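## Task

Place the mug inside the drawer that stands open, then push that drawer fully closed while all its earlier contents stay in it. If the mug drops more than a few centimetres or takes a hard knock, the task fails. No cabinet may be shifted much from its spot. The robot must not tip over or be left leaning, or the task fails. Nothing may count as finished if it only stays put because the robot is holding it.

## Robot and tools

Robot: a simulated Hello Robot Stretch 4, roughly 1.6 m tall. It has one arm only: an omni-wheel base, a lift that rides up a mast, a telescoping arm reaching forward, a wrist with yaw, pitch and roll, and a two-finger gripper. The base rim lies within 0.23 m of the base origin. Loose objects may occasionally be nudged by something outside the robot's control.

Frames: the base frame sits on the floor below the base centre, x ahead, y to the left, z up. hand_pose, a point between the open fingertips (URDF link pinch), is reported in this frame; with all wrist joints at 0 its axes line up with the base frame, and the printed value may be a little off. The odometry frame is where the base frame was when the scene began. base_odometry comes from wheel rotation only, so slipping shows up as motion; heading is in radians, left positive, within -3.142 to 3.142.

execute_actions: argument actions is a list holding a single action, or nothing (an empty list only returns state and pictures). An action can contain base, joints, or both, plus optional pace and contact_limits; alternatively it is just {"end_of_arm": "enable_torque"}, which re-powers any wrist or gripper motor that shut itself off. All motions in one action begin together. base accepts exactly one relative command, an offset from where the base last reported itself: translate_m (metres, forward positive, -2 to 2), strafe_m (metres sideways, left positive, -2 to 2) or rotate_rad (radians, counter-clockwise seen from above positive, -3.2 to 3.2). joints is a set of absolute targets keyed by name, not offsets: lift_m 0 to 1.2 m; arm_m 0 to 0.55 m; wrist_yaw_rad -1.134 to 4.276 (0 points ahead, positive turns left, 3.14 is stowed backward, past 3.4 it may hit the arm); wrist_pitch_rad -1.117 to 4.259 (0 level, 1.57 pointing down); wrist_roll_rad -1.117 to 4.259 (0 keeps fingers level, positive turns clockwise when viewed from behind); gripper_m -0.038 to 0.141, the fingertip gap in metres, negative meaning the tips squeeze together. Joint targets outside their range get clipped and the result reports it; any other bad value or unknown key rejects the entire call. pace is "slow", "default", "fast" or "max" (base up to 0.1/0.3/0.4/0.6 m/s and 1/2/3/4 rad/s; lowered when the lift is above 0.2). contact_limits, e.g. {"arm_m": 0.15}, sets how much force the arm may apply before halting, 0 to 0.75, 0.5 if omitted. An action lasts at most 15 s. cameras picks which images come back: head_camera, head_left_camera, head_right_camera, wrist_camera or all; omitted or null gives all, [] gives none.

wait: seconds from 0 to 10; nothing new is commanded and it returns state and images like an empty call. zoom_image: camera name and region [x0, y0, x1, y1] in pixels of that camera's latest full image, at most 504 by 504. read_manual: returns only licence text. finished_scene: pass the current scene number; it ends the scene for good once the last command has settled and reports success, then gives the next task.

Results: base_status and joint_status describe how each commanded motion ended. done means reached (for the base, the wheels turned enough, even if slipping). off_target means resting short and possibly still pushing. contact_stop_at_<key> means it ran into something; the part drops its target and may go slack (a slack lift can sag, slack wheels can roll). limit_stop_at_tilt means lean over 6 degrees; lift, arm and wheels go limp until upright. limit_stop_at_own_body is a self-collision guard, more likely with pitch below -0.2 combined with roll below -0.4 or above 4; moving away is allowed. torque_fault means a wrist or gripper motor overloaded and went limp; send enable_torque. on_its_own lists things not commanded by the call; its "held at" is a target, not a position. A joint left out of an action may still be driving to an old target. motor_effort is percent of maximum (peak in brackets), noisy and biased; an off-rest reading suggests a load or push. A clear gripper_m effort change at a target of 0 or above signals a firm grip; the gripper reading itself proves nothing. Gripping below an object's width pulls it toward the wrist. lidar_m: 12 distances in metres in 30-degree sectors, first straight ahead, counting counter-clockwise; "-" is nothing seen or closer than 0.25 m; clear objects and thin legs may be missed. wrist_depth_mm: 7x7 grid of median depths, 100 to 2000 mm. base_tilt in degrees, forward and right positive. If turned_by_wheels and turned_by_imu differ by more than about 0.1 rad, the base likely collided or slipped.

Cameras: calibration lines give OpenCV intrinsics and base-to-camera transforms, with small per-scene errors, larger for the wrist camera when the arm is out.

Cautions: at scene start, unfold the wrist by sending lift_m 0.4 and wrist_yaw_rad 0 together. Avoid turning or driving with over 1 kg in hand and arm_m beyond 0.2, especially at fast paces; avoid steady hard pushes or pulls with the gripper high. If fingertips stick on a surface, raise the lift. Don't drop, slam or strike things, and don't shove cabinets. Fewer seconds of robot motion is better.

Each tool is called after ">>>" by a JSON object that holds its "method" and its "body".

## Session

>>> {"method": "execute_actions", "body": {"actions": []}}

Scene clock: 0.00 s.
base_odometry: x=+0.000 y=+0.000 heading=+0.000 (m, m, rad; odometry frame)
turned_by_wheels: +0.000 (rad since the last result)
turned_by_imu: +0.000 (rad since the last result)
base_tilt: forward=+0.2 right=+1.3 (deg)
lidar_m: 1.96 1.93 2.20 2.08 1.14 2.35 2.41 2.17 1.93 1.17 1.14 1.34
base_status: not commanded
joint_positions: lift_m=+0.125 arm_m=+0.002 wrist_yaw_rad=+3.226 wrist_pitch_rad=+0.007 wrist_roll_rad=-0.017 gripper_m=+0.057
joint_status: not commanded
motor_effort: lift_m=+20 arm_m=-1 wrist_yaw_rad=+0 wrist_pitch_rad=-6 wrist_roll_rad=+0 gripper_m=-4 wheel_0=+0 wheel_1=+0 wheel_2=+0 (%)
hand_pose: x=-0.1216 y=+0.0627 z=+0.3015 quat_wxyz=(-0.042, -0.003, -0.009, +0.999) (m; base frame)
wrist_depth_mm: - - 141 - - - - / - - 135 - - - - / - - 128 222 - - - / - 111 138 - - - - / 188 144 - - - - - / 202 1308 1098 1397 1160 1537 1618 / 205 854 778 831 798 878 960
pictures: head_camera, head_left_camera, head_right_camera, wrist_camera
camera_calibration (this result's frames):
wrist_camera: T_world_to_cam=[[-0.131284, 0.989492, 0.0605799, -0.0862753], [-0.0445627, 0.0551566, -0.997483, 0.364963], [-0.990343, -0.133653, 0.0368533, 0.0991436], [0, 0, 0, 1]] pos_world=[0.103123, 0.0784894, 0.365617]
Images, in order (width x height): head_camera 420x560, head_left_camera 420x672, head_right_camera 420x672, wrist_camera 616x392.

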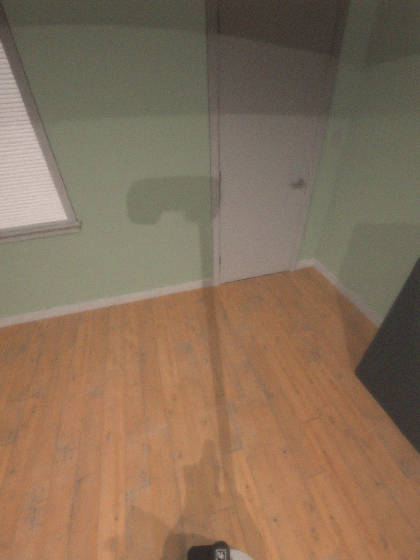

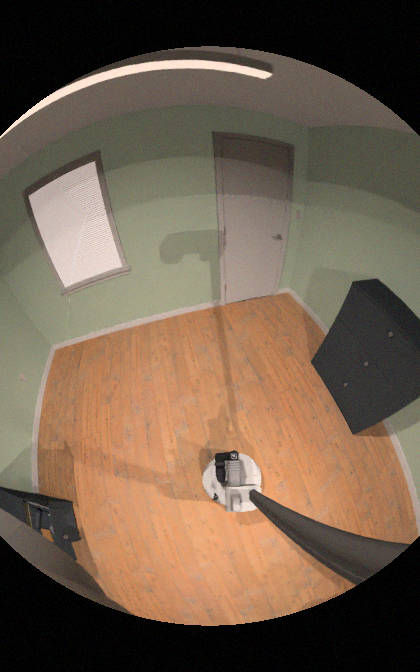

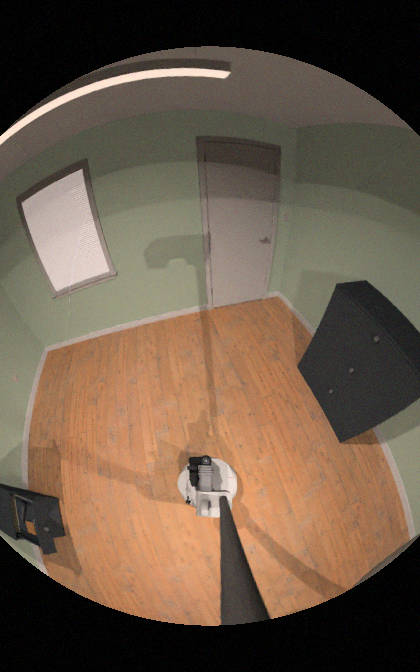

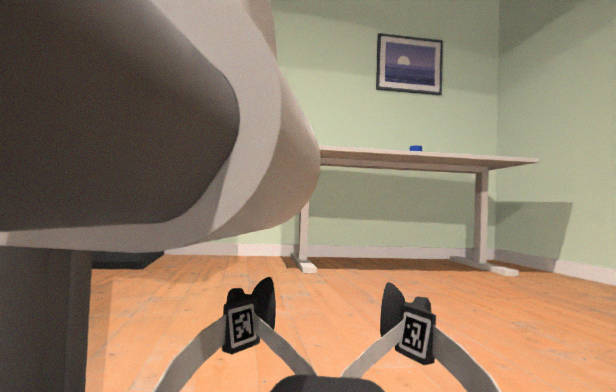

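>>> {"method": "execute_actions", "body": {"actions": [{"base":{"rotate_rad":3.0},"joints":{"lift_m":0.4,"wrist_yaw_rad":0},"pace":"fast"}]}}

Scene clock: 2.77 s.
base_odometry: x=+0.000 y=+0.000 heading=+3.000 (m, m, rad; odometry frame)
turned_by_wheels: +3.000 (rad since the last result)
turned_by_imu: +2.977 (rad since the last result)
base_tilt: forward=+0.2 right=+1.3 (deg)
lidar_m: 2.04 2.06 2.15 1.68 1.13 1.25 1.98 1.93 2.11 2.15 1.15 1.25
base_status: done
joint_positions: lift_m=+0.400 arm_m=+0.002 wrist_yaw_rad=+0.001 wrist_pitch_rad=+0.007 wrist_roll_rad=-0.017 gripper_m=+0.057
joint_status: all done
motor_effort: lift_m=+24(27) arm_m=-1(1) wrist_yaw_rad=-1(8) wrist_pitch_rad=-6(8) wrist_roll_rad=-1(1) gripper_m=-1(3) wheel_0=-1(8) wheel_1=+0(9) wheel_2=+0(9) (%)
hand_pose: x=+0.4618 y=-0.0873 z=+0.5760 quat_wxyz=(+1.000, -0.008, +0.003, +0.000) (m; base frame)
wrist_depth_mm: - - - - - - 1921 / - - - - - - 1983 / - - - - - - 1983 / - - - - - - 1863 / - - - - - - 1863 / - - 1921 - - - 1921 / 1464 1464 1308 1430 1397 1499 1661
pictures: head_camera, head_left_camera, head_right_camera, wrist_camera
camera_calibration (this result's frames):
wrist_camera: T_world_to_cam=[[0.0475271, -0.997032, 0.0605752, -0.133872], [0.0396604, -0.0587123, -0.997487, 0.624135], [0.998082, 0.0498101, 0.0367523, -0.255349], [0, 0, 0, 1]] pos_world=[0.236469, -0.084111, 0.64006]
Images, in order (width x height): head_camera 420x560, head_left_camera 420x672, head_right_camera 420x672, wrist_camera 616x392.

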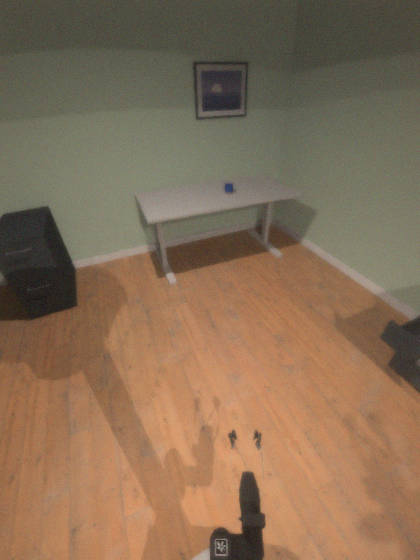

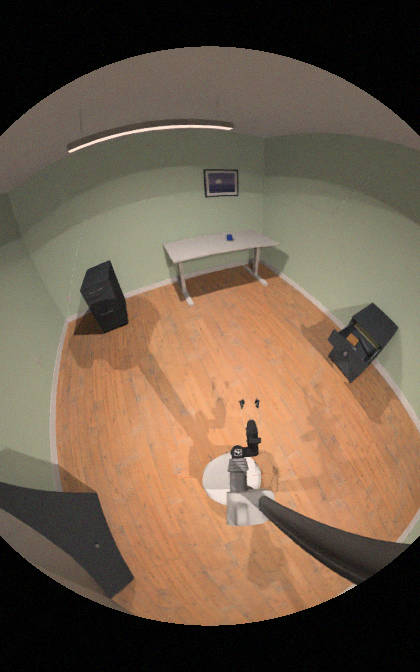

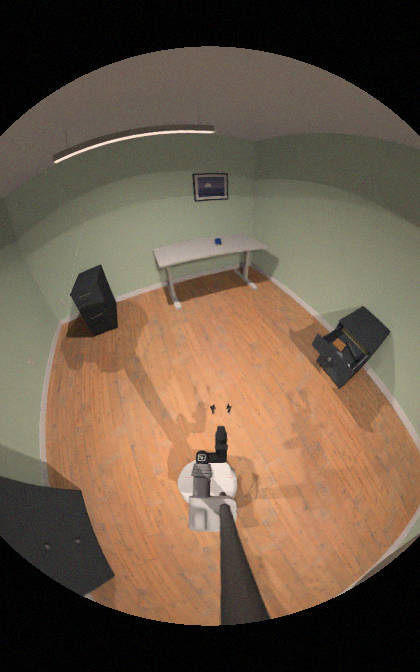

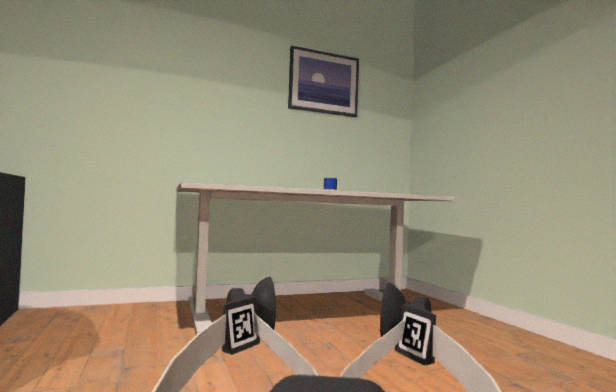

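>>> {"method": "execute_actions", "body": {"actions": [{"base":{"translate_m":1.85},"joints":{"lift_m":1.12,"wrist_pitch_rad":1.57,"gripper_m":0.141,"wrist_roll_rad":0,"arm_m":0.4},"pace":"max"}]}}

Scene clock: 8.17 s.
base_odometry: x=-1.832 y=+0.261 heading=+3.000 (m, m, rad; odometry frame)
turned_by_wheels: +0.000 (rad since the last result)
turned_by_imu: -0.001 (rad since the last result)
base_tilt: forward=+0.1 right=+1.5 (deg)
lidar_m: 0.29 0.27 0.32 0.51 2.40 2.45 3.10 1.28 1.30 1.36 0.79 0.38
base_status: done
joint_positions: lift_m=+1.120 arm_m=+0.399 wrist_yaw_rad=+0.000 wrist_pitch_rad=+1.570 wrist_roll_rad=+0.000 gripper_m=+0.141
joint_status: all done
motor_effort: lift_m=+24(28) arm_m=+5(6) wrist_yaw_rad=+0(1) wrist_pitch_rad=-2(6) wrist_roll_rad=+1(3) gripper_m=-3(0) wheel_0=+0(7) wheel_1=+0(6) wheel_2=+1(13) (%)
hand_pose: x=+0.5703 y=-0.0874 z=+1.0095 quat_wxyz=(+0.707, +0.000, +0.707, +0.000) (m; base frame)
wrist_depth_mm: 539 530 525 525 517 508 508 / 539 530 521 521 512 508 500 / 535 530 521 517 508 508 500 / 530 525 521 517 508 504 500 / 525 525 517 512 504 500 496 / 525 521 512 504 504 213 496 / 521 517 512 163 496 500 1182
pictures: head_camera, head_left_camera, head_right_camera, wrist_camera
camera_calibration (this result's frames):
wrist_camera: T_world_to_cam=[[0.0446979, -0.997918, -0.0464939, -0.0558406], [-0.997982, -0.0425032, -0.0471691, 0.686096], [0.0450947, 0.0485084, -0.997804, 1.20812], [0, 0, 0, 1]] pos_world=[0.632728, -0.0851668, 1.23523]
Images, in order (width x height): head_camera 420x560, head_left_camera 420x672, head_right_camera 420x672, wrist_camera 616x392.

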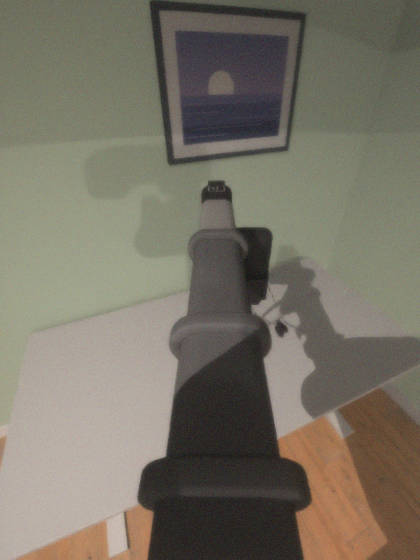

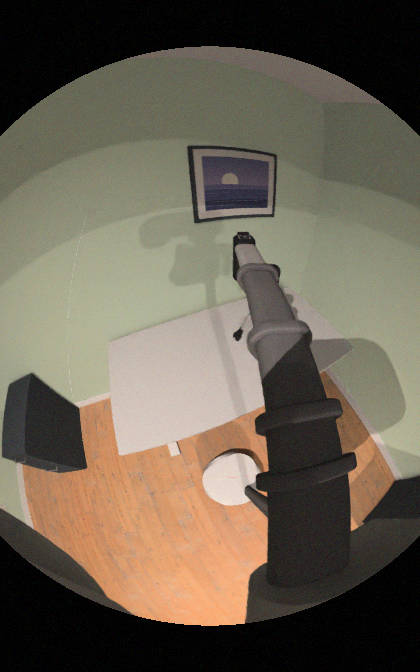

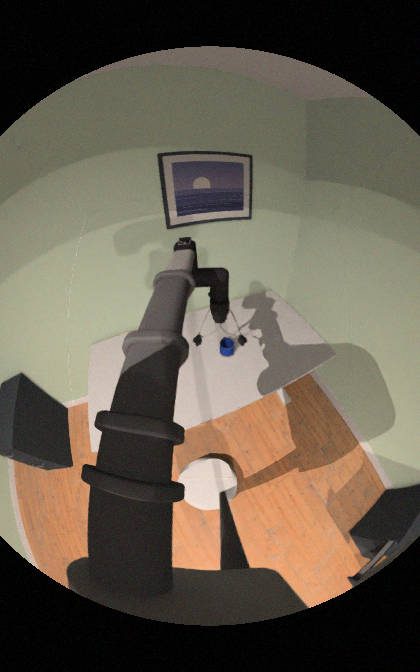

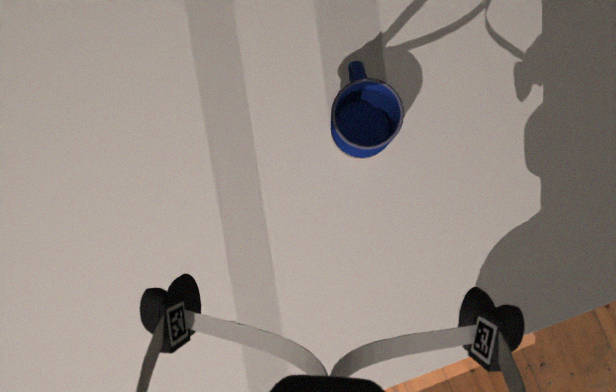

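>>> {"method": "execute_actions", "body": {"actions": [{"base":{"strafe_m":-0.037},"joints":{"arm_m":0.5,"lift_m":1.02}}], "cameras": []}}

>>> {"method": "execute_actions", "body": {"actions": [{"base":{"translate_m":0.063},"joints":{"lift_m":0.97}}], "cameras": ["wrist_camera"]}}

Scene clock: 10.10 s.
base_odometry: x=-1.826 y=+0.297 heading=+3.000 (m, m, rad; odometry frame)
turned_by_wheels: +0.000 (rad since the last result)
turned_by_imu: +0.000 (rad since the last result)
base_tilt: forward=+0.2 right=+1.3 (deg)
lidar_m: 0.31 0.27 0.33 0.54 2.41 2.46 3.69 1.22 1.26 1.34 0.77 0.40
base_status: done
joint_positions: lift_m=+1.020 arm_m=+0.499 wrist_yaw_rad=+0.000 wrist_pitch_rad=+1.570 wrist_roll_rad=+0.000 gripper_m=+0.141
joint_status: all done
motor_effort: lift_m=+16(22) arm_m=+5(6) wrist_yaw_rad=+0(0) wrist_pitch_rad=+1(1) wrist_roll_rad=+3(2) gripper_m=-1(1) wheel_0=+0(8) wheel_1=+0(11) wheel_2=+0(0) (%)
hand_pose: x=+0.6702 y=-0.0874 z=+0.9101 quat_wxyz=(+0.707, +0.000, +0.707, +0.000) (m; base frame)
wrist_depth_mm: 436 430 427 421 418 413 407 / 433 427 424 418 413 410 407 / 433 427 421 415 413 404 404 / 427 424 418 404 407 407 402 / 427 421 418 413 407 404 402 / 424 418 413 410 407 213 397 / 421 418 413 163 402 399 397
pictures: none
No camera images: the call's "cameras" was empty. Leave "cameras" out to get every camera's image.

Scene clock: 11.40 s.
base_odometry: x=-1.889 y=+0.306 heading=+3.000 (m, m, rad; odometry frame)
turned_by_wheels: +0.000 (rad since the last result)
turned_by_imu: +0.000 (rad since the last result)
base_tilt: forward=+0.2 right=+1.2 (deg)
lidar_m: 0.26 0.25 0.26 0.42 2.45 2.53 3.73 1.27 1.36 1.31 0.69 0.35
base_status: done
joint_positions: lift_m=+0.970 arm_m=+0.499 wrist_yaw_rad=+0.000 wrist_pitch_rad=+1.570 wrist_roll_rad=+0.000 gripper_m=+0.141
joint_status: all done
motor_effort: lift_m=+16(16) arm_m=+5(5) wrist_yaw_rad=+0(1) wrist_pitch_rad=+0(0) wrist_roll_rad=+2(2) gripper_m=+0(2) wheel_0=+0(5) wheel_1=+1(5) wheel_2=+1(7) (%)
hand_pose: x=+0.6703 y=-0.0874 z=+0.8601 quat_wxyz=(+0.707, +0.000, +0.707, +0.000) (m; base frame)
wrist_depth_mm: 382 377 373 370 364 362 357 / 382 377 375 368 364 362 357 / 377 375 370 366 362 359 355 / 377 373 368 364 362 357 353 / 377 370 368 353 357 353 353 / 375 368 364 351 355 213 349 / 373 366 364 163 355 349 347
pictures: wrist_camera
camera_calibration (this result's frames):
wrist_camera: T_world_to_cam=[[0.0446647, -0.997919, -0.046495, -0.0672281], [-0.997985, -0.0424711, -0.0471432, 0.778804], [0.0450705, 0.048507, -0.997805, 1.05464], [0, 0, 0, 1]] pos_world=[0.732704, -0.0851689, 1.08591]
Images, in order (width x height): wrist_camera 616x392.

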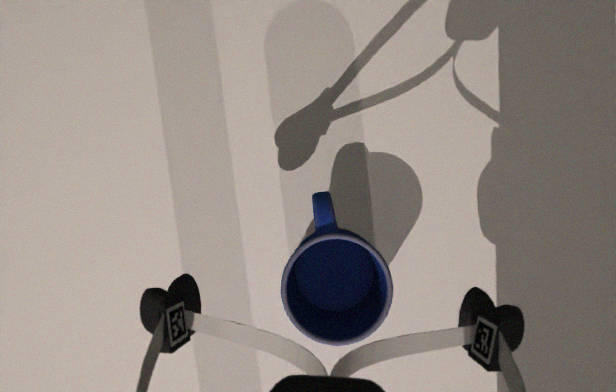

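>>> {"method": "execute_actions", "body": {"actions": [{"joints":{"lift_m":0.897}}], "cameras": ["wrist_camera"]}}

>>> {"method": "execute_actions", "body": {"actions": [{"joints":{"gripper_m":0.035}}], "cameras": ["wrist_camera"]}}

>>> {"method": "execute_actions", "body": {"actions": [{"joints":{"lift_m":0.925},"pace":"slow"}], "cameras": ["wrist_camera","head_right_camera"]}}

Scene clock: 13.13 s.
base_odometry: x=-1.889 y=+0.306 heading=+3.000 (m, m, rad; odometry frame)
turned_by_wheels: +0.000 (rad since the last result)
turned_by_imu: +0.000 (rad since the last result)
base_tilt: forward=+0.3 right=+1.3 (deg)
lidar_m: 0.25 0.25 0.29 0.40 2.44 2.53 3.76 1.29 1.33 1.33 0.73 0.34
base_status: not commanded
joint_positions: lift_m=+0.897 arm_m=+0.499 wrist_yaw_rad=+0.000 wrist_pitch_rad=+1.570 wrist_roll_rad=+0.000 gripper_m=+0.141
joint_status: all done
motor_effort: lift_m=+16(15) arm_m=+5(5) wrist_yaw_rad=+0(0) wrist_pitch_rad=-1(1) wrist_roll_rad=+2(2) gripper_m=+1(0) wheel_0=+1(1) wheel_1=+1(1) wheel_2=+1(1) (%)
hand_pose: x=+0.6703 y=-0.0874 z=+0.7871 quat_wxyz=(+0.707, +0.000, +0.707, +0.000) (m; base frame)
wrist_depth_mm: 306 303 300 296 291 290 286 / 304 300 298 294 291 289 286 / 303 300 296 294 291 287 283 / 301 298 296 293 289 285 282 / 301 297 293 282 287 285 282 / 298 296 291 279 278 213 281 / 297 294 291 163 210 281 278
pictures: wrist_camera
camera_calibration (this result's frames):
wrist_camera: T_world_to_cam=[[0.0446647, -0.997919, -0.046495, -0.0706226], [-0.997985, -0.0424711, -0.0471431, 0.775364], [0.0450703, 0.048507, -0.997805, 0.981791], [0, 0, 0, 1]] pos_world=[0.732706, -0.0851689, 1.01291]
Images, in order (width x height): wrist_camera 616x392.

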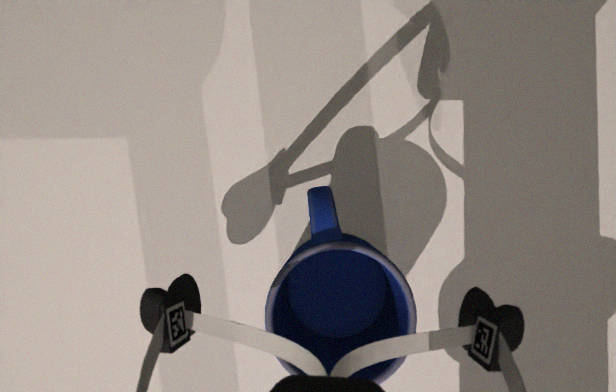

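Scene clock: 15.20 s.
base_odometry: x=-1.889 y=+0.306 heading=+3.000 (m, m, rad; odometry frame)
turned_by_wheels: +0.000 (rad since the last result)
turned_by_imu: +0.000 (rad since the last result)
base_tilt: forward=+0.4 right=+1.2 (deg)
lidar_m: 0.27 0.25 0.28 0.44 2.45 2.53 3.75 1.29 1.34 1.30 0.71 0.33
base_status: not commanded
joint_positions: lift_m=+0.897 arm_m=+0.499 wrist_yaw_rad=+0.000 wrist_pitch_rad=+1.570 wrist_roll_rad=+0.000 gripper_m=+0.035
joint_status: all done
motor_effort: lift_m=+17(17) arm_m=+5(5) wrist_yaw_rad=+0(0) wrist_pitch_rad=-2(5) wrist_roll_rad=+1(1) gripper_m=-15(18) wheel_0=+1(0) wheel_1=+1(1) wheel_2=+1(1) (%)
hand_pose: x=+0.6702 y=-0.0874 z=+0.7871 quat_wxyz=(+0.707, +0.000, +0.707, +0.000) (m; base frame)
wrist_depth_mm: 306 301 297 296 293 289 286 / 303 300 297 294 291 289 285 / 303 300 296 293 290 287 283 / 301 297 294 291 289 286 282 / 298 296 293 268 286 283 281 / 297 294 202 266 238 282 279 / 297 293 290 216 206 178 278
pictures: wrist_camera
camera_calibration (this result's frames):
wrist_camera: T_world_to_cam=[[0.0446597, -0.997919, -0.0464998, -0.0706176], [-0.99799, -0.0424712, -0.0470357, 0.775251], [0.0449629, 0.048507, -0.99781, 0.981796], [0, 0, 0, 1]] pos_world=[0.732702, -0.0851688, 1.01283]
Images, in order (width x height): wrist_camera 616x392.

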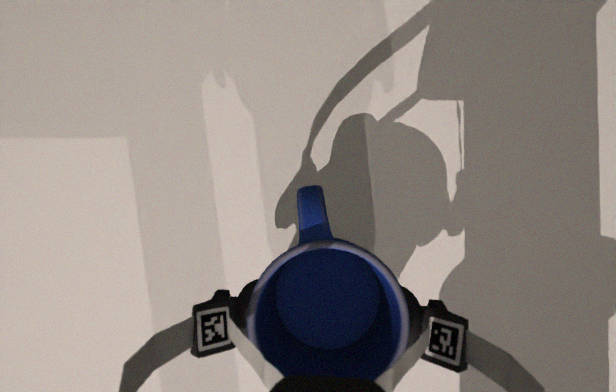

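Scene clock: 16.23 s.
base_odometry: x=-1.889 y=+0.306 heading=+3.000 (m, m, rad; odometry frame)
turned_by_wheels: +0.000 (rad since the last result)
turned_by_imu: +0.000 (rad since the last result)
base_tilt: forward=+0.2 right=+1.2 (deg)
lidar_m: 0.25 0.25 0.28 0.44 2.43 2.55 3.74 1.26 1.34 1.30 0.69 0.33
base_status: not commanded
joint_positions: lift_m=+0.924 arm_m=+0.499 wrist_yaw_rad=+0.000 wrist_pitch_rad=+1.570 wrist_roll_rad=+0.000 gripper_m=+0.035
joint_status: all done
motor_effort: lift_m=+27(27) arm_m=+5(5) wrist_yaw_rad=+0(0) wrist_pitch_rad=-1(1) wrist_roll_rad=+3(3) gripper_m=-18(19) wheel_0=+1(1) wheel_1=+1(1) wheel_2=+1(1) (%)
hand_pose: x=+0.6702 y=-0.0874 z=+0.8142 quat_wxyz=(+0.707, +0.000, +0.707, +0.000) (m; base frame)
wrist_depth_mm: 334 330 327 324 319 315 314 / 334 329 325 322 317 314 312 / 329 327 325 320 317 314 309 / 329 325 322 320 314 310 309 / 327 324 320 268 314 310 307 / 327 320 202 266 238 309 304 / 324 320 317 216 205 178 304
pictures: head_right_camera, wrist_camera
camera_calibration (this result's frames):
wrist_camera: T_world_to_cam=[[0.0446597, -0.997919, -0.0464998, -0.0693555], [-0.99799, -0.0424712, -0.0470359, 0.77653], [0.0449632, 0.048507, -0.99781, 1.00888], [0, 0, 0, 1]] pos_world=[0.732704, -0.0851688, 1.03997]
Images, in order (width x height): head_right_camera 420x672, wrist_camera 616x392.

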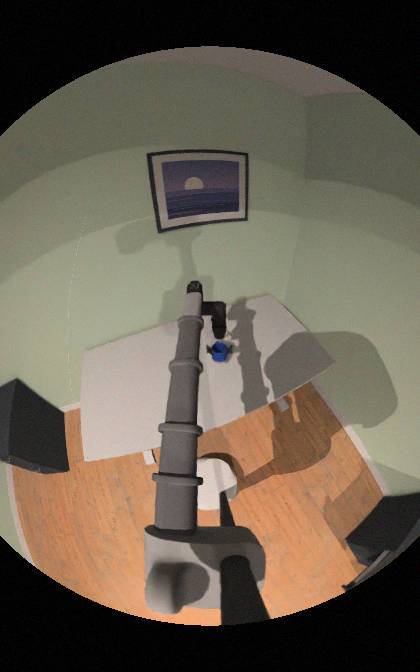

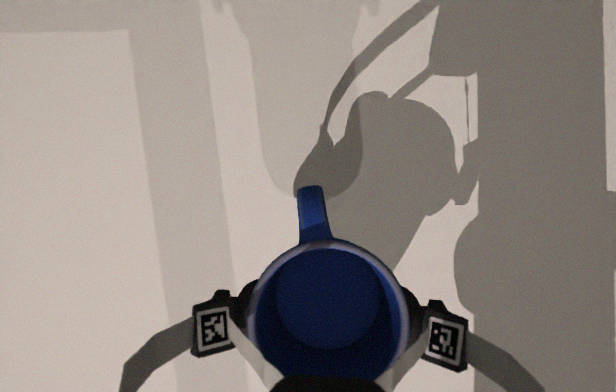

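>>> {"method": "execute_actions", "body": {"actions": [{"base":{"translate_m":-1.43},"joints":{"arm_m":0.15,"lift_m":0.95}}], "cameras": []}}

>>> {"method": "execute_actions", "body": {"actions": [{"base":{"rotate_rad":-1.19},"pace":"slow"}]}}

>>> {"method": "zoom_image", "body": {"camera": "head_camera", "region": [140,200,360,400]}}

Scene clock: 23.03 s.
base_odometry: x=-0.473 y=+0.104 heading=+3.000 (m, m, rad; odometry frame)
turned_by_wheels: +0.000 (rad since the last result)
turned_by_imu: +0.002 (rad since the last result)
base_tilt: forward=+0.2 right=+1.2 (deg)
lidar_m: 1.58 1.59 1.82 1.90 1.42 1.50 2.42 2.37 2.41 0.95 0.91 1.98
base_status: done
joint_positions: lift_m=+0.950 arm_m=+0.151 wrist_yaw_rad=+0.000 wrist_pitch_rad=+1.570 wrist_roll_rad=+0.000 gripper_m=+0.035
joint_status: all done
motor_effort: lift_m=+26(29) arm_m=-5(5) wrist_yaw_rad=+0(0) wrist_pitch_rad=-2(0) wrist_roll_rad=-1(2) gripper_m=-20(19) wheel_0=-2(7) wheel_1=-2(6) wheel_2=-1(10) (%)
hand_pose: x=+0.3219 y=-0.0874 z=+0.8393 quat_wxyz=(+0.707, +0.000, +0.707, +0.000) (m; base frame)
wrist_depth_mm: 1118 1098 1098 1078 1060 1060 1042 / 1118 1098 1078 1078 1060 1060 1042 / 1118 1098 1078 1060 1060 1025 1025 / 1098 1078 1078 1060 1042 1025 1025 / 1078 1078 1060 270 1042 1025 1042 / 1098 1060 202 266 238 1025 1008 / 1078 1060 842 216 206 178 1008
pictures: none
No camera images: the call's "cameras" was empty. Leave "cameras" out to get every camera's image.

Scene clock: 25.50 s.
base_odometry: x=-0.473 y=+0.104 heading=+1.810 (m, m, rad; odometry frame)
turned_by_wheels: -1.190 (rad since the last result)
turned_by_imu: -1.181 (rad since the last result)
base_tilt: forward=+0.2 right=+1.3 (deg)
lidar_m: 0.90 1.92 1.62 1.59 1.80 1.98 1.42 1.46 2.48 2.38 2.43 0.97
base_status: done
joint_positions: lift_m=+0.950 arm_m=+0.151 wrist_yaw_rad=+0.000 wrist_pitch_rad=+1.570 wrist_roll_rad=+0.000 gripper_m=+0.035
joint_status: not commanded
motor_effort: lift_m=+26(26) arm_m=-5(5) wrist_yaw_rad=+0(1) wrist_pitch_rad=+1(2) wrist_roll_rad=+2(3) gripper_m=-18(18) wheel_0=+1(6) wheel_1=+2(4) wheel_2=+1(11) (%)
hand_pose: x=+0.3220 y=-0.0874 z=+0.8393 quat_wxyz=(+0.707, +0.000, +0.707, +0.000) (m; base frame)
wrist_depth_mm: 1118 1118 1098 1078 1060 1060 1042 / 1118 1098 1078 1078 1060 1060 1042 / 1098 1078 1078 1060 1060 1025 1025 / 1078 1098 1060 1060 1060 1025 1025 / 1098 1098 1078 270 1042 1042 1025 / 1098 1060 202 266 238 1042 1025 / 1078 1078 842 216 206 178 1025
pictures: head_camera, head_left_camera, head_right_camera, wrist_camera
camera_calibration (this result's frames):
wrist_camera: T_world_to_cam=[[0.0444097, -0.997931, -0.0465017, -0.0525558], [-0.998002, -0.0422229, -0.0469968, 0.430148], [0.0449361, 0.0484959, -0.997812, 1.04956], [0, 0, 0, 1]] pos_world=[0.38446, -0.0851844, 1.06504]
Images, in order (width x height): head_camera 420x560, head_left_camera 420x672, head_right_camera 420x672, wrist_camera 616x392.

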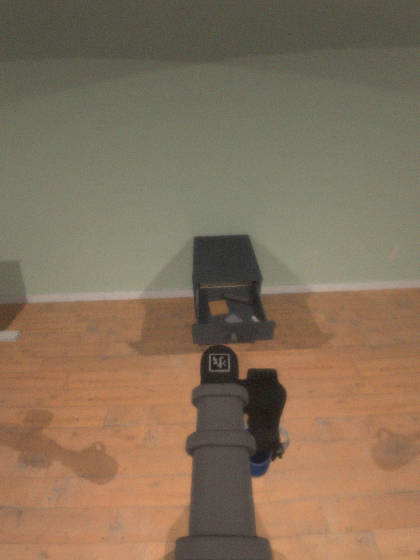

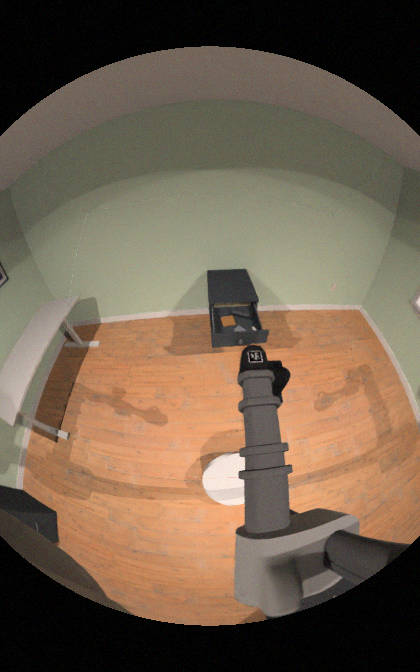

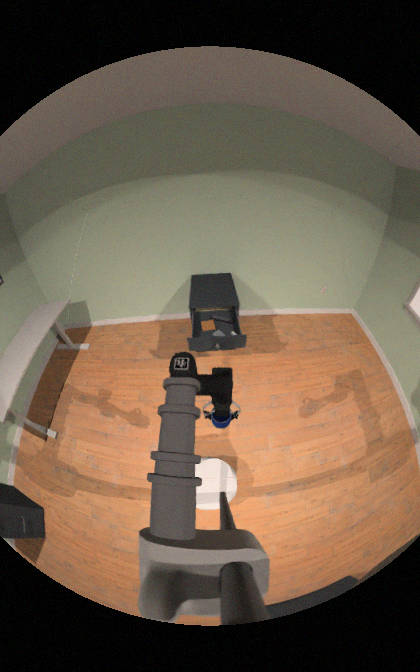

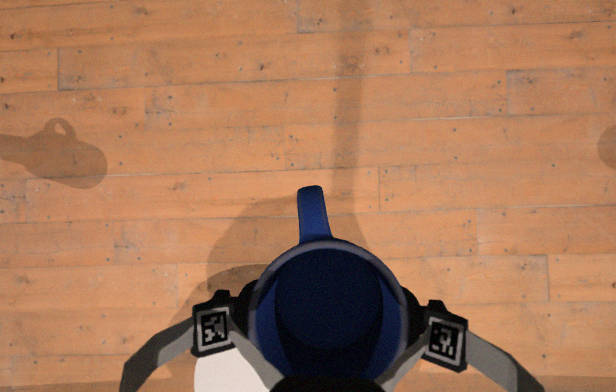

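Region (140, 200, 360, 400) of head_camera's 420x560 image, scaled by 2.291, with more detail than that image has; it fills the top 458 rows of this view, and the rest is white.

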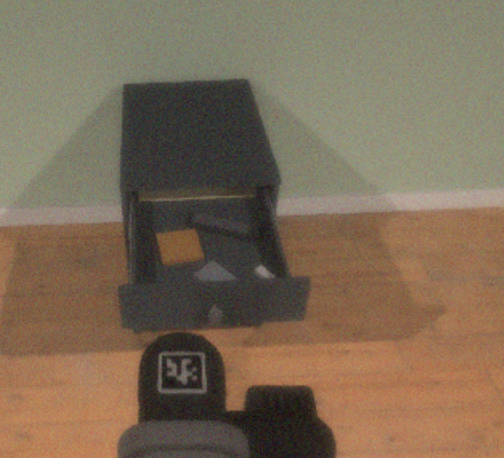

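>>> {"method": "execute_actions", "body": {"actions": [{"base":{"translate_m":0.5},"joints":{"arm_m":0.22,"lift_m":1.02}}], "cameras": ["wrist_camera","head_left_camera"]}}

Scene clock: 28.87 s.
base_odometry: x=-0.592 y=+0.590 heading=+1.811 (m, m, rad; odometry frame)
turned_by_wheels: +0.000 (rad since the last result)
turned_by_imu: +0.000 (rad since the last result)
base_tilt: forward=+0.3 right=+1.2 (deg)
lidar_m: 0.41 0.42 1.65 1.57 1.64 2.30 1.91 1.95 2.47 2.30 2.02 0.42
base_status: done
joint_positions: lift_m=+1.020 arm_m=+0.219 wrist_yaw_rad=+0.000 wrist_pitch_rad=+1.570 wrist_roll_rad=+0.000 gripper_m=+0.035
joint_status: all done
motor_effort: lift_m=+26(28) arm_m=+5(5) wrist_yaw_rad=+1(0) wrist_pitch_rad=-1(2) wrist_roll_rad=+3(1) gripper_m=-20(17) wheel_0=+1(8) wheel_1=+2(7) wheel_2=+2(7) (%)
hand_pose: x=+0.3902 y=-0.0874 z=+0.9093 quat_wxyz=(+0.707, +0.000, +0.707, +0.000) (m; base frame)
wrist_depth_mm: 1182 1182 621 609 597 1118 1098 / 1182 1160 621 615 609 1118 1098 / 1182 1160 615 615 609 1098 1118 / 1160 1160 615 609 603 1098 1098 / 1182 1138 1138 268 1118 1078 1078 / 1160 1160 202 266 239 1098 1078 / 1138 1138 904 216 205 178 1078
pictures: head_left_camera, wrist_camera
camera_calibration (this result's frames):
wrist_camera: T_world_to_cam=[[0.0443814, -0.997932, -0.0465009, -0.0523204], [-0.998003, -0.0421938, -0.0470139, 0.501524], [0.0449546, 0.0484946, -0.997811, 1.11632], [0, 0, 0, 1]] pos_world=[0.452661, -0.0851863, 1.13502]
Images, in order (width x height): head_left_camera 420x672, wrist_camera 616x392.

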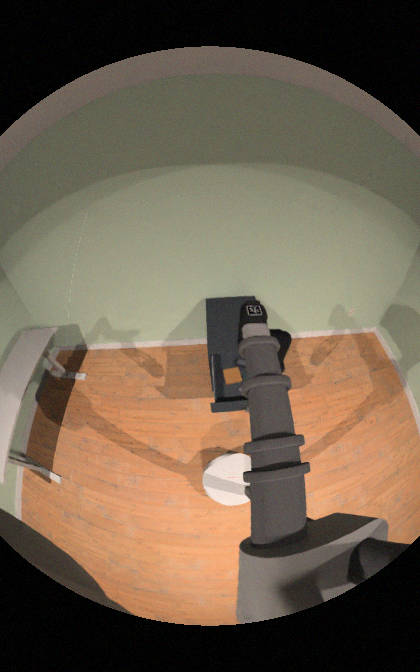

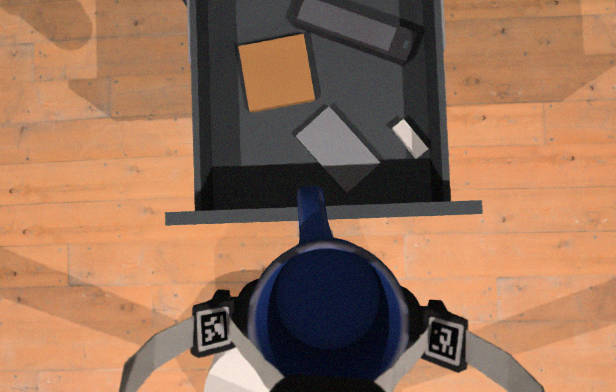

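>>> {"method": "execute_actions", "body": {"actions": [{"base":{"strafe_m":-0.042},"joints":{"arm_m":0.468,"lift_m":0.85,"wrist_roll_rad":1.6}}], "cameras": ["wrist_camera","head_right_camera"]}}

Scene clock: 31.33 s.
base_odometry: x=-0.551 y=+0.600 heading=+1.811 (m, m, rad; odometry frame)
turned_by_wheels: +0.000 (rad since the last result)
turned_by_imu: +0.000 (rad since the last result)
base_tilt: forward=+0.2 right=+1.3 (deg)
lidar_m: 0.40 0.42 1.70 1.63 1.70 2.51 1.91 1.95 2.46 2.29 2.03 0.44
base_status: done
joint_positions: lift_m=+0.850 arm_m=+0.467 wrist_yaw_rad=+0.000 wrist_pitch_rad=+1.570 wrist_roll_rad=+1.599 gripper_m=+0.035
joint_status: all done
motor_effort: lift_m=+17(24) arm_m=+5(6) wrist_yaw_rad=+0(1) wrist_pitch_rad=+0(3) wrist_roll_rad=+4(8) gripper_m=-16(18) wheel_0=-1(8) wheel_1=+1(7) wheel_2=+0(0) (%)
hand_pose: x=+0.6383 y=-0.0874 z=+0.7400 quat_wxyz=(+0.493, +0.507, +0.493, -0.507) (m; base frame)
wrist_depth_mm: 1008 991 976 976 960 946 946 / 991 991 991 976 960 946 946 / 332 329 976 960 439 399 931 / 330 327 449 442 436 430 732 / 327 325 445 270 424 421 530 / 327 324 202 266 238 424 359 / 324 322 439 216 206 178 332
pictures: head_right_camera, wrist_camera
camera_calibration (this result's frames):
wrist_camera: T_world_to_cam=[[-0.998745, -0.0156436, -0.0475692, 0.681274], [-0.0134357, 0.998833, -0.0463851, 0.203287], [0.0482394, -0.0456878, -0.99779, 0.925976], [0, 0, 0, 1]] pos_world=[0.638482, -0.150086, 0.965767]
Images, in order (width x height): head_right_camera 420x672, wrist_camera 616x392.

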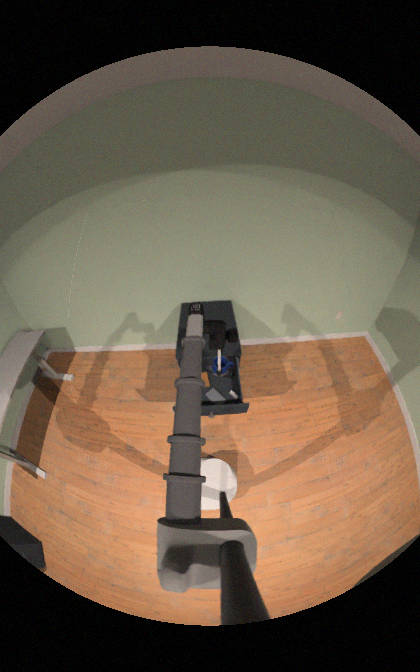

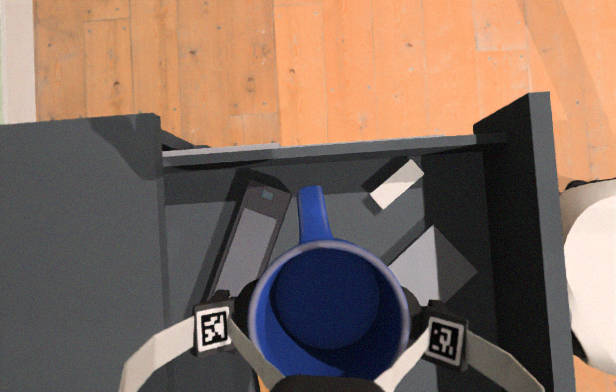

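>>> {"method": "execute_actions", "body": {"actions": [{"base":{"strafe_m":-0.022},"joints":{"arm_m":0.48,"lift_m":0.74},"pace":"slow"}], "cameras": ["wrist_camera","head_camera"]}}

Scene clock: 33.60 s.
base_odometry: x=-0.530 y=+0.605 heading=+1.811 (m, m, rad; odometry frame)
turned_by_wheels: +0.000 (rad since the last result)
turned_by_imu: +0.000 (rad since the last result)
base_tilt: forward=+0.3 right=+1.3 (deg)
lidar_m: 0.38 0.41 1.73 1.64 1.72 2.52 1.89 1.95 2.41 2.26 2.04 0.44
base_status: done
joint_positions: lift_m=+0.740 arm_m=+0.479 wrist_yaw_rad=+0.000 wrist_pitch_rad=+1.570 wrist_roll_rad=+1.599 gripper_m=+0.035
joint_status: all done
motor_effort: lift_m=+17(17) arm_m=+5(5) wrist_yaw_rad=+0(0) wrist_pitch_rad=+2(2) wrist_roll_rad=+2(3) gripper_m=-20(18) wheel_0=+3(6) wheel_1=-4(9) wheel_2=+0(1) (%)
hand_pose: x=+0.6503 y=-0.0874 z=+0.6300 quat_wxyz=(+0.493, +0.507, +0.493, -0.507) (m; base frame)
wrist_depth_mm: 904 891 878 866 854 842 842 / 891 878 866 854 842 842 831 / 217 304 866 854 842 325 286 / 216 338 336 330 330 325 314 / 215 336 312 270 327 325 320 / 213 336 202 266 238 312 312 / 213 218 309 215 206 178 320
pictures: head_camera, wrist_camera
camera_calibration (this result's frames):
wrist_camera: T_world_to_cam=[[-0.998746, -0.0156371, -0.0475692, 0.688013], [-0.0134292, 0.998833, -0.0463851, 0.198341], [0.0482391, -0.0456881, -0.99779, 0.815648], [0, 0, 0, 1]] pos_world=[0.650468, -0.150086, 0.855774]
Images, in order (width x height): head_camera 420x560, wrist_camera 616x392.

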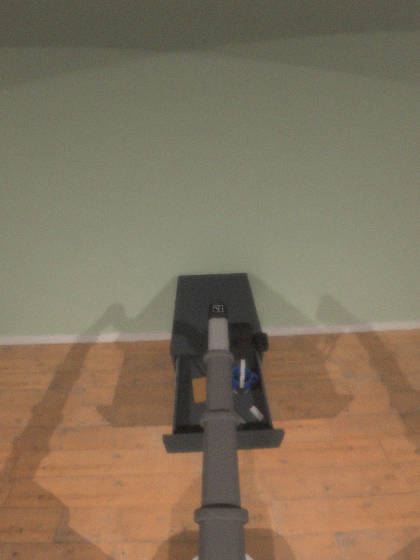

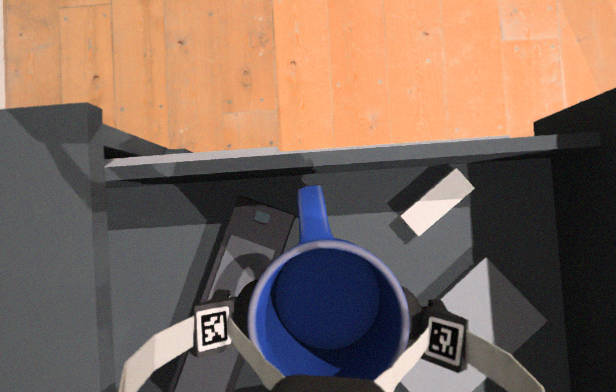

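Close to the remote; back a centimetre.

>>> {"method": "execute_actions", "body": {"actions": [{"joints":{"arm_m":0.468,"lift_m":0.699},"pace":"slow"}], "cameras": ["wrist_camera"]}}

>>> {"method": "execute_actions", "body": {"actions": [{"joints":{"gripper_m":0.1},"pace":"slow"}], "cameras": ["wrist_camera"]}}

Scene clock: 35.20 s.
base_odometry: x=-0.530 y=+0.605 heading=+1.811 (m, m, rad; odometry frame)
turned_by_wheels: +0.000 (rad since the last result)
turned_by_imu: +0.000 (rad since the last result)
base_tilt: forward=+0.2 right=+1.3 (deg)
lidar_m: 0.40 0.45 1.72 1.63 1.73 2.50 1.88 1.95 2.43 2.23 2.04 0.43
base_status: not commanded
joint_positions: lift_m=+0.699 arm_m=+0.469 wrist_yaw_rad=+0.000 wrist_pitch_rad=+1.570 wrist_roll_rad=+1.599 gripper_m=+0.035
joint_status: all done
motor_effort: lift_m=+17(16) arm_m=-5(6) wrist_yaw_rad=+0(0) wrist_pitch_rad=+2(0) wrist_roll_rad=+3(1) gripper_m=-18(19) wheel_0=+3(3) wheel_1=-3(3) wheel_2=+0(0) (%)
hand_pose: x=+0.6402 y=-0.0874 z=+0.5891 quat_wxyz=(+0.493, +0.507, +0.493, -0.507) (m; base frame)
wrist_depth_mm: 854 854 842 820 820 798 798 / 842 831 820 820 809 798 788 / 233 307 248 262 287 254 273 / 238 297 296 293 289 285 283 / 298 297 272 270 286 285 282 / 297 294 201 265 238 273 279 / 185 293 268 216 206 178 279
pictures: wrist_camera
camera_calibration (this result's frames):
wrist_camera: T_world_to_cam=[[-0.998746, -0.0156316, -0.0475629, 0.67596], [-0.013424, 0.998833, -0.046385, 0.196301], [0.0482325, -0.0456883, -0.997791, 0.775237], [0, 0, 0, 1]] pos_world=[0.640356, -0.150086, 0.81478]
Images, in order (width x height): wrist_camera 616x392.

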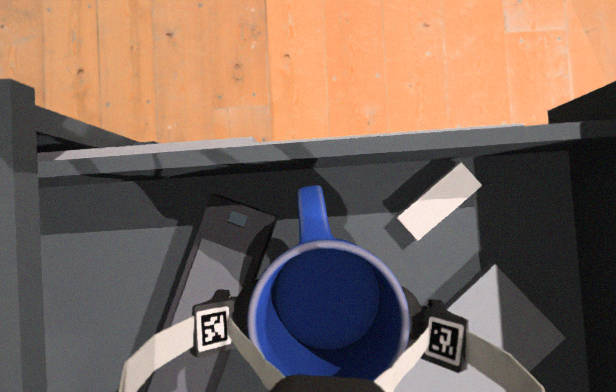

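Scene clock: 37.87 s.
base_odometry: x=-0.530 y=+0.605 heading=+1.811 (m, m, rad; odometry frame)
turned_by_wheels: +0.000 (rad since the last result)
turned_by_imu: +0.000 (rad since the last result)
base_tilt: forward=+0.1 right=+1.3 (deg)
lidar_m: 0.41 0.44 1.73 1.63 1.71 2.51 1.90 1.95 2.41 2.28 2.03 0.44
base_status: not commanded
joint_positions: lift_m=+0.699 arm_m=+0.469 wrist_yaw_rad=+0.000 wrist_pitch_rad=+1.570 wrist_roll_rad=+1.599 gripper_m=+0.100
joint_status: all done
motor_effort: lift_m=+17(17) arm_m=-5(5) wrist_yaw_rad=-1(0) wrist_pitch_rad=+1(0) wrist_roll_rad=+3(1) gripper_m=-2(18) wheel_0=+3(3) wheel_1=-3(3) wheel_2=+0(0) (%)
hand_pose: x=+0.6402 y=-0.0874 z=+0.5891 quat_wxyz=(+0.493, +0.507, +0.493, -0.507) (m; base frame)
wrist_depth_mm: 854 842 842 820 809 809 788 / 842 831 820 809 809 798 798 / 233 304 820 265 286 257 272 / 240 298 294 291 289 286 283 / 300 297 272 282 287 285 282 / 187 297 206 279 248 273 281 / 185 296 271 206 235 272 279
pictures: wrist_camera
camera_calibration (this result's frames):
wrist_camera: T_world_to_cam=[[-0.998746, -0.0156266, -0.0475628, 0.67596], [-0.013419, 0.998834, -0.046385, 0.196297], [0.0482322, -0.0456886, -0.997791, 0.775237], [0, 0, 0, 1]] pos_world=[0.640355, -0.150086, 0.81478]
Images, in order (width x height): wrist_camera 616x392.

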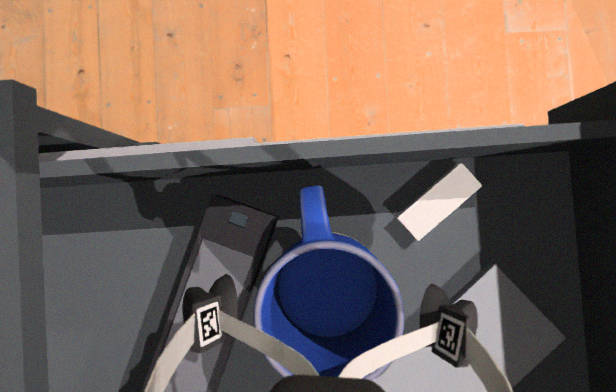

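>>> {"method": "execute_actions", "body": {"actions": [{"joints":{"lift_m":0.81}}], "cameras": []}}

>>> {"method": "execute_actions", "body": {"actions": [{"base":{"translate_m":-0.13},"joints":{"arm_m":0.02,"gripper_m":0,"wrist_roll_rad":0},"pace":"fast"}], "cameras": []}}

>>> {"method": "execute_actions", "body": {"actions": [{"base":{"strafe_m":0.04},"joints":{"lift_m":0.42,"wrist_pitch_rad":0},"pace":"fast"}], "cameras": ["wrist_camera","head_camera"]}}

Scene clock: 40.03 s.
base_odometry: x=-0.530 y=+0.605 heading=+1.811 (m, m, rad; odometry frame)
turned_by_wheels: +0.000 (rad since the last result)
turned_by_imu: +0.000 (rad since the last result)
base_tilt: forward=+0.2 right=+1.3 (deg)
lidar_m: 0.34 0.42 1.75 1.62 1.74 2.53 1.90 1.94 2.41 2.26 2.04 0.44
base_status: not commanded
joint_positions: lift_m=+0.810 arm_m=+0.469 wrist_yaw_rad=+0.000 wrist_pitch_rad=+1.570 wrist_roll_rad=+1.599 gripper_m=+0.100
joint_status: all done
motor_effort: lift_m=+26(27) arm_m=-5(5) wrist_yaw_rad=+0(0) wrist_pitch_rad=+1(0) wrist_roll_rad=+1(1) gripper_m=+0(2) wheel_0=+3(3) wheel_1=-3(4) wheel_2=+0(0) (%)
hand_pose: x=+0.6402 y=-0.0874 z=+0.6993 quat_wxyz=(+0.493, +0.507, +0.493, -0.507) (m; base frame)
wrist_depth_mm: 960 960 946 931 917 904 904 / 960 960 931 946 931 904 904 / 291 402 931 931 917 904 303 / 289 287 404 399 397 394 307 / 287 285 404 392 392 392 306 / 285 283 216 392 382 382 309 / 285 281 379 382 382 379 312
pictures: none
No camera images: the call's "cameras" was empty. Leave "cameras" out to get every camera's image.

Scene clock: 42.03 s.
base_odometry: x=-0.499 y=+0.479 heading=+1.810 (m, m, rad; odometry frame)
turned_by_wheels: +0.000 (rad since the last result)
turned_by_imu: +0.000 (rad since the last result)
base_tilt: forward=+0.3 right=+1.2 (deg)
lidar_m: 0.53 0.57 1.73 1.63 2.06 2.34 1.75 1.81 2.40 2.26 2.22 0.56
base_status: done
joint_positions: lift_m=+0.810 arm_m=+0.021 wrist_yaw_rad=+0.000 wrist_pitch_rad=+1.570 wrist_roll_rad=+0.001 gripper_m=+0.000
joint_status: all done
motor_effort: lift_m=+26(26) arm_m=-5(7) wrist_yaw_rad=+1(1) wrist_pitch_rad=-1(2) wrist_roll_rad=-5(3) gripper_m=-3(6) wheel_0=+0(6) wheel_1=-2(11) wheel_2=+0(12) (%)
hand_pose: x=+0.1919 y=-0.0874 z=+0.6993 quat_wxyz=(+0.707, +0.000, +0.707, +0.000) (m; base frame)
wrist_depth_mm: 960 960 946 946 931 917 904 / 960 960 931 931 931 917 917 / 960 946 931 931 917 904 904 / 960 946 931 931 917 904 904 / 946 931 931 707 904 904 904 / 960 931 715 208 891 904 891 / 946 931 167 183 182 891 878
pictures: none
No camera images: the call's "cameras" was empty. Leave "cameras" out to get every camera's image.

Scene clock: 44.10 s.
base_odometry: x=-0.538 y=+0.470 heading=+1.810 (m, m, rad; odometry frame)
turned_by_wheels: +0.000 (rad since the last result)
turned_by_imu: +0.000 (rad since the last result)
base_tilt: forward=+0.2 right=+1.2 (deg)
lidar_m: 0.53 0.60 1.68 1.59 2.03 2.33 1.77 1.78 2.48 2.30 2.22 0.57
base_status: done
joint_positions: lift_m=+0.420 arm_m=+0.021 wrist_yaw_rad=+0.000 wrist_pitch_rad=+0.003 wrist_roll_rad=+0.001 gripper_m=+0.000
joint_status: all done
motor_effort: lift_m=+16(24) arm_m=-5(5) wrist_yaw_rad=+0(1) wrist_pitch_rad=-8(10) wrist_roll_rad=+1(3) gripper_m=-5(3) wheel_0=+1(10) wheel_1=-1(12) wheel_2=+0(1) (%)
hand_pose: x=+0.4803 y=-0.0874 z=+0.5979 quat_wxyz=(+1.000, +0.000, +0.001, +0.000) (m; base frame)
wrist_depth_mm: 1255 1255 1255 1255 1255 1281 1255 / 1281 1255 1255 1255 1281 1255 1255 / 1255 1229 1255 1281 1255 1255 1255 / 1229 1255 1229 1255 1255 1255 1255 / 310 310 310 312 314 314 1229 / 309 310 312 208 310 312 1229 / 307 309 167 183 182 312 1229
pictures: head_camera, wrist_camera
camera_calibration (this result's frames):
wrist_camera: T_world_to_cam=[[0.0465816, -0.99797, 0.0434239, -0.125639], [0.0437789, -0.0413898, -0.998183, 0.645201], [0.997955, 0.048398, 0.041762, -0.277661], [0, 0, 0, 1]] pos_world=[0.254699, -0.0852407, 0.661081]
Images, in order (width x height): head_camera 420x560, wrist_camera 616x392.

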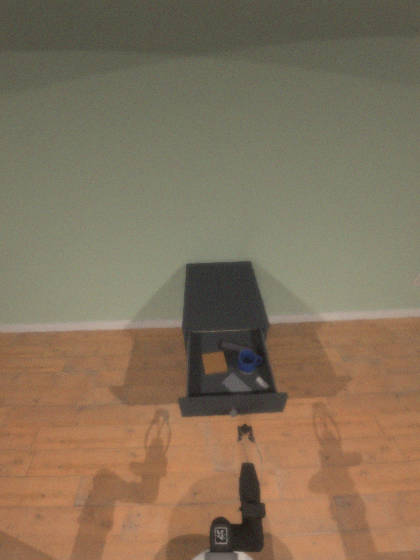

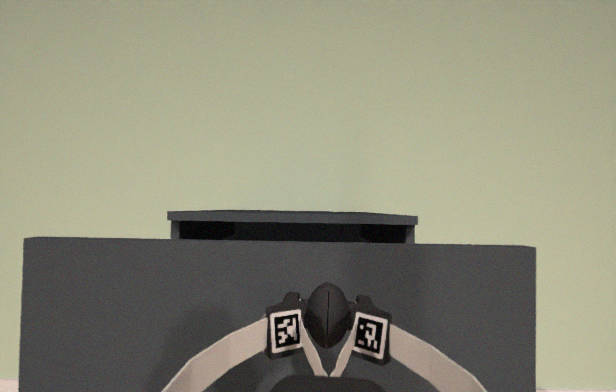

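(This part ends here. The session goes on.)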